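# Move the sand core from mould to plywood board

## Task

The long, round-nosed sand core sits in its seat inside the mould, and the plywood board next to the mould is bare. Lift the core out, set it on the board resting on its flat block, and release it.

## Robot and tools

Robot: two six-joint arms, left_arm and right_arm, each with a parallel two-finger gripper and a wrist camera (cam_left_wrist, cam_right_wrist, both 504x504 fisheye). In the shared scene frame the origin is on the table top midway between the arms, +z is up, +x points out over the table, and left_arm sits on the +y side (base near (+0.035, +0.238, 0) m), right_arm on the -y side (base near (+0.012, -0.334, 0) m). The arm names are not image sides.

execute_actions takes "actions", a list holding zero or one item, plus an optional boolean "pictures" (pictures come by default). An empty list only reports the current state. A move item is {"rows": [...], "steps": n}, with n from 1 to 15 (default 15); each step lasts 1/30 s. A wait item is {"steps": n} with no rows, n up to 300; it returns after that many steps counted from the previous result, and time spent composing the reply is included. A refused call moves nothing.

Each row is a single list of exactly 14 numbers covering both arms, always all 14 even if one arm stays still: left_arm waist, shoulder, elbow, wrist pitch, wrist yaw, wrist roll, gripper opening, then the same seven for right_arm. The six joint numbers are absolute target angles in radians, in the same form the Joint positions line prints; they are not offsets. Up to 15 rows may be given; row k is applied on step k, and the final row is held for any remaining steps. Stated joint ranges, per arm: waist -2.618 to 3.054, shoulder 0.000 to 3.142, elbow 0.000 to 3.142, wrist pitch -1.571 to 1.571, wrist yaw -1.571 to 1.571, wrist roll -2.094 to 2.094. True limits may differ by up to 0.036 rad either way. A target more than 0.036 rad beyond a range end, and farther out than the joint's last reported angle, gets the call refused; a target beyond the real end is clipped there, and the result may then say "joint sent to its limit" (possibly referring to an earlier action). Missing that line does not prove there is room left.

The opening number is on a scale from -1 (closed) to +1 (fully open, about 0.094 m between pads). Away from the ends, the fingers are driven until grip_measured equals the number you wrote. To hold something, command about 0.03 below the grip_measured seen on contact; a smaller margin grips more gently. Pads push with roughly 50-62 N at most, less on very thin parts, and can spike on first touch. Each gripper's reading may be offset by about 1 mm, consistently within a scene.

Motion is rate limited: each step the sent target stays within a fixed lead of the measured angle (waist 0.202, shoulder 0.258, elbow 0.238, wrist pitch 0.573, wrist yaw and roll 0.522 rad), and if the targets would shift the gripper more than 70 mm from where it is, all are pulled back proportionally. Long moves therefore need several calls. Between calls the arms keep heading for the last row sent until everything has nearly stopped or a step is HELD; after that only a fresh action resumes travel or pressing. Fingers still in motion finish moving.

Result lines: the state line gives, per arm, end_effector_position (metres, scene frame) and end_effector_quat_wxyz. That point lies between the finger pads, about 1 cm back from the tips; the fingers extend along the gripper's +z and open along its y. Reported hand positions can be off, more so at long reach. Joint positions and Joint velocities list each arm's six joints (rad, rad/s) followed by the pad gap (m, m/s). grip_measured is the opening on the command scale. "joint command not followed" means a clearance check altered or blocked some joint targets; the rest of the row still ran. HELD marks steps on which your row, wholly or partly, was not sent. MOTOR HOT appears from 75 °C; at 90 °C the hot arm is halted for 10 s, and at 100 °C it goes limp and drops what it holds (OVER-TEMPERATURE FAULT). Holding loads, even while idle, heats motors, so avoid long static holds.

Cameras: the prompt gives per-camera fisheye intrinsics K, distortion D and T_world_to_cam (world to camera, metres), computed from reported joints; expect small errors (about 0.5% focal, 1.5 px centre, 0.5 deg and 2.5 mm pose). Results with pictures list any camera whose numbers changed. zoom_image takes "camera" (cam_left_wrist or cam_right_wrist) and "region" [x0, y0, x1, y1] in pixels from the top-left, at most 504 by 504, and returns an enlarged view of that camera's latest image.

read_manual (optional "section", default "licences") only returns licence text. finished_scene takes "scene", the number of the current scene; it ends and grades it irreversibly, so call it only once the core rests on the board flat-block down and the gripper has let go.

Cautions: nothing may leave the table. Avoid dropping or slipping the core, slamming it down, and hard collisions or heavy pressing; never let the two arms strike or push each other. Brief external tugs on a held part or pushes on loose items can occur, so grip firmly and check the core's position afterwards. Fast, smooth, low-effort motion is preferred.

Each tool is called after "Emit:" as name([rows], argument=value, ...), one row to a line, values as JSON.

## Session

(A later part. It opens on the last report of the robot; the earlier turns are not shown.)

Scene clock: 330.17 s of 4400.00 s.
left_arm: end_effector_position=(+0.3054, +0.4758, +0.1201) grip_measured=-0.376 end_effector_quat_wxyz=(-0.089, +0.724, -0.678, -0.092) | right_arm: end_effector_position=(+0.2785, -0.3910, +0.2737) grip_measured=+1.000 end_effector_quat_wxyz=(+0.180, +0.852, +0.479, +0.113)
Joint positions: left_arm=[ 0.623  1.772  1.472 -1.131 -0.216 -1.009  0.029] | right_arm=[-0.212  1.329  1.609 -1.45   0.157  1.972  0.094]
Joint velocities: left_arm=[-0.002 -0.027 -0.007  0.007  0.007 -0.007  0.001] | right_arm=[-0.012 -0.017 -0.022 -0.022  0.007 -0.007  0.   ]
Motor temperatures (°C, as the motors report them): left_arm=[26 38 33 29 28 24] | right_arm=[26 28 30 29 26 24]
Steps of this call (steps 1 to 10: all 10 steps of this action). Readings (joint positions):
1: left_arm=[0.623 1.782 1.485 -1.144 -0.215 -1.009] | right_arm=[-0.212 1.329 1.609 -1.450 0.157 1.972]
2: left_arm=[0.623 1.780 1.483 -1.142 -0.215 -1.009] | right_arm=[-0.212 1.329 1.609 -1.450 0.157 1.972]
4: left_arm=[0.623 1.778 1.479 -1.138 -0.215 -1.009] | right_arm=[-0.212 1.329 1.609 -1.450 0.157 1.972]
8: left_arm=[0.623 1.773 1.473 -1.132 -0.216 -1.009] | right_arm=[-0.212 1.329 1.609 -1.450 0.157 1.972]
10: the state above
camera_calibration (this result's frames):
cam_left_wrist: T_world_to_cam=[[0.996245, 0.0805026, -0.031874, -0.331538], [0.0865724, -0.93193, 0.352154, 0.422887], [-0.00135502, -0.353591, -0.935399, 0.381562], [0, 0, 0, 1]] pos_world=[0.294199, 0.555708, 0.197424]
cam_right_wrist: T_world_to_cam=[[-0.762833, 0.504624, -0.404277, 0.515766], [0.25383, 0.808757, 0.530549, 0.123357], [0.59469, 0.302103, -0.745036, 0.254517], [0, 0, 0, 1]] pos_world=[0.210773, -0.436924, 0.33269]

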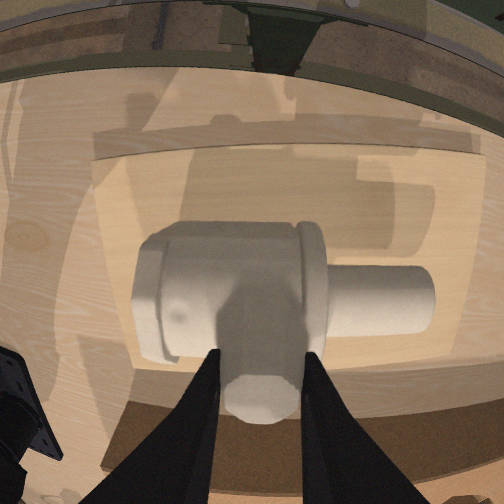

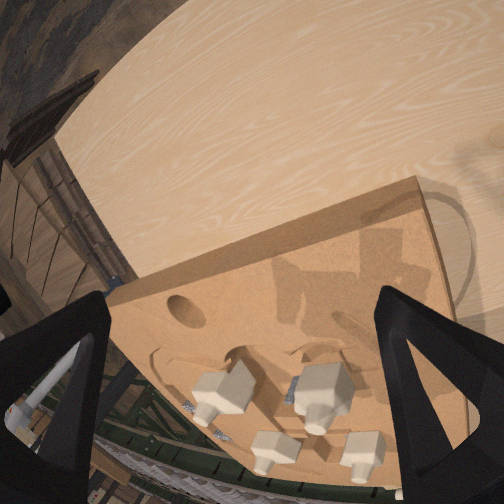

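Contact at z=0.120 (thicker board). Release and retract.

Emit:
execute_actions([
  {"rows": [[0.622,1.742,1.468,-1.085,-0.25,-1.011,-0.40,-0.212,1.329,1.62,-1.45,0.157,1.972,1],[0.622,1.746,1.47,-1.095,-0.24,-1.011,-0.39,-0.212,1.329,1.62,-1.45,0.157,1.972,1],[0.622,1.748,1.472,-1.105,-0.232,-1.011,-0.38,-0.212,1.329,1.62,-1.45,0.157,1.972,1],[0.622,1.748,1.474,-1.112,-0.228,-1.011,-0.37,-0.212,1.329,1.62,-1.45,0.157,1.972,1],[0.622,1.748,1.476,-1.116,-0.228,-1.011,-0.35,-0.212,1.329,1.62,-1.45,0.157,1.972,1],[0.622,1.748,1.48,-1.12,-0.228,-1.011,-0.31,-0.212,1.329,1.62,-1.45,0.157,1.972,1],[0.622,1.748,1.485,-1.125,-0.228,-1.011,-0.26,-0.212,1.329,1.62,-1.45,0.157,1.972,1],[0.622,1.748,1.49,-1.135,-0.228,-1.011,-0.2,-0.212,1.329,1.62,-1.45,0.157,1.972,1],[0.622,1.748,1.5,-1.15,-0.228,-1.011,-0.15,-0.212,1.329,1.62,-1.45,0.157,1.972,1],[0.622,1.748,1.515,-1.17,-0.228,-1.011,-0.1,-0.212,1.329,1.62,-1.45,0.157,1.972,1],[0.622,1.748,1.535,-1.195,-0.228,-1.011,-0.05,-0.212,1.329,1.62,-1.45,0.157,1.972,1],[0.622,1.748,1.557,-1.22,-0.228,-1.011,0,-0.212,1.329,1.62,-1.45,0.157,1.972,1],[0.622,1.748,1.58,-1.245,-0.228,-1.011,0.05,-0.212,1.329,1.62,-1.45,0.157,1.972,1],[0.622,1.748,1.6,-1.265,-0.228,-1.011,0.1,-0.212,1.329,1.62,-1.45,0.157,1.972,1],[0.622,1.748,1.618,-1.28,-0.228,-1.011,0.15,-0.212,1.329,1.62,-1.45,0.157,1.972,1]], "steps": 15},
], pictures=false)

Emit:
execute_actions([
  {"rows": [[0.622,1.748,1.632,-1.29,-0.228,-1.011,0.25,-0.212,1.329,1.62,-1.45,0.157,1.972,1],[0.622,1.748,1.642,-1.297,-0.228,-1.011,0.35,-0.212,1.329,1.62,-1.45,0.157,1.972,1],[0.622,1.748,1.648,-1.3,-0.228,-1.011,0.45,-0.212,1.329,1.62,-1.45,0.157,1.972,1]], "steps": 8},
])

Scene clock: 358.40 s of 4400.00 s.
left_arm: end_effector_position=(+0.3072, +0.4763, +0.1405) grip_measured=+0.123 end_effector_quat_wxyz=(-0.091, +0.724, -0.678, -0.090) | right_arm: end_effector_position=(+0.2785, -0.3910, +0.2737) grip_measured=+1.000 end_effector_quat_wxyz=(+0.180, +0.852, +0.479, +0.113)
Joint positions: left_arm=[ 0.623  1.772  1.552 -1.206 -0.213 -1.009  0.053] | right_arm=[-0.212  1.329  1.609 -1.45   0.157  1.972  0.094]
Joint velocities: left_arm=[-0.012 -0.007  0.667 -0.476 -0.037  0.081  0.05 ] | right_arm=[-0.002 -0.012 -0.007 -0.007 -0.037 -0.022  0.   ]
Motor temperatures (°C, as the motors report them): left_arm=[26 38 32 29 28 24] | right_arm=[26 28 30 29 26 24]
Steps of this call (steps 1 to 15: the robot went on to your last target; steps 16 to 90: nothing new was sent; then 24.73 s passed at rest; steps 91 to 105: all 15 steps of this action). Readings (joint positions):
91: left_arm=[0.623 1.772 1.472 -1.131 -0.216 -1.009] | right_arm=[-0.212 1.329 1.609 -1.450 0.157 1.972]
92: left_arm=[0.623 1.772 1.472 -1.131 -0.216 -1.009] | right_arm=[-0.212 1.329 1.609 -1.450 0.157 1.972]
94: left_arm=[0.623 1.772 1.472 -1.131 -0.215 -1.009] | right_arm=[-0.212 1.329 1.609 -1.450 0.157 1.972]
98: left_arm=[0.623 1.772 1.472 -1.130 -0.213 -1.009] | right_arm=[-0.212 1.329 1.609 -1.450 0.157 1.972]
105: the state above

Scene clock: 358.67 s of 4400.00 s.
left_arm: end_effector_position=(+0.3096, +0.4779, +0.1603) grip_measured=+0.448 end_effector_quat_wxyz=(-0.099, +0.724, -0.677, -0.088) | right_arm: end_effector_position=(+0.2785, -0.3910, +0.2737) grip_measured=+1.000 end_effector_quat_wxyz=(+0.180, +0.852, +0.479, +0.113)
Joint positions: left_arm=[ 0.623  1.772  1.629 -1.266 -0.213 -1.009  0.068] | right_arm=[-0.212  1.329  1.609 -1.45   0.157  1.972  0.094]
Joint velocities: left_arm=[-0.017 -0.007  0.002 -0.081  0.037  0.022  0.001] | right_arm=[ 0.007 -0.007  0.012  0.037  0.022 -0.022  0.   ]
Motor temperatures (°C, as the motors report them): left_arm=[26 38 32 29 28 24] | right_arm=[26 28 30 29 26 24]
Steps of this call (steps 1 to 8: all 8 steps of this action). Readings (joint positions):
1: left_arm=[0.623 1.772 1.574 -1.219 -0.213 -1.009] | right_arm=[-0.212 1.329 1.609 -1.450 0.157 1.972]
2: left_arm=[0.623 1.772 1.594 -1.230 -0.213 -1.009] | right_arm=[-0.212 1.329 1.609 -1.450 0.157 1.972]
4: left_arm=[0.623 1.772 1.621 -1.245 -0.213 -1.009] | right_arm=[-0.212 1.329 1.609 -1.450 0.157 1.972]
8: the state above
camera_calibration (this result's frames):
cam_left_wrist: T_world_to_cam=[[0.996717, 0.0802034, -0.0110841, -0.337908], [0.0791034, -0.935431, 0.344545, 0.41562], [0.0172652, -0.34429, -0.938705, 0.410243], [0, 0, 0, 1]] pos_world=[0.296838, 0.557128, 0.238152]
cam_right_wrist: T_world_to_cam=[[-0.762833, 0.504624, -0.404277, 0.515766], [0.25383, 0.808757, 0.530549, 0.123357], [0.59469, 0.302103, -0.745036, 0.254517], [0, 0, 0, 1]] pos_world=[0.210773, -0.436924, 0.33269]

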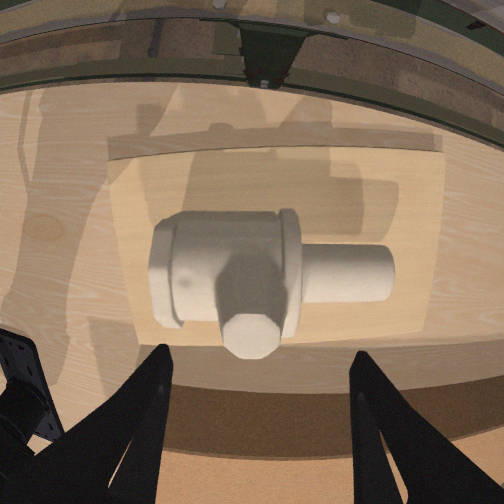

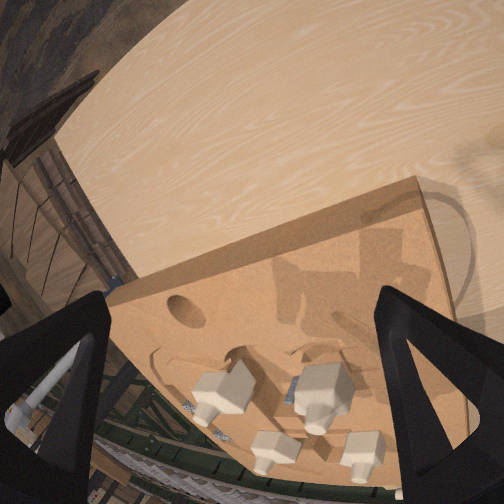

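Emit:
finished_scene(scene=2)

The scene is finished: the task was done.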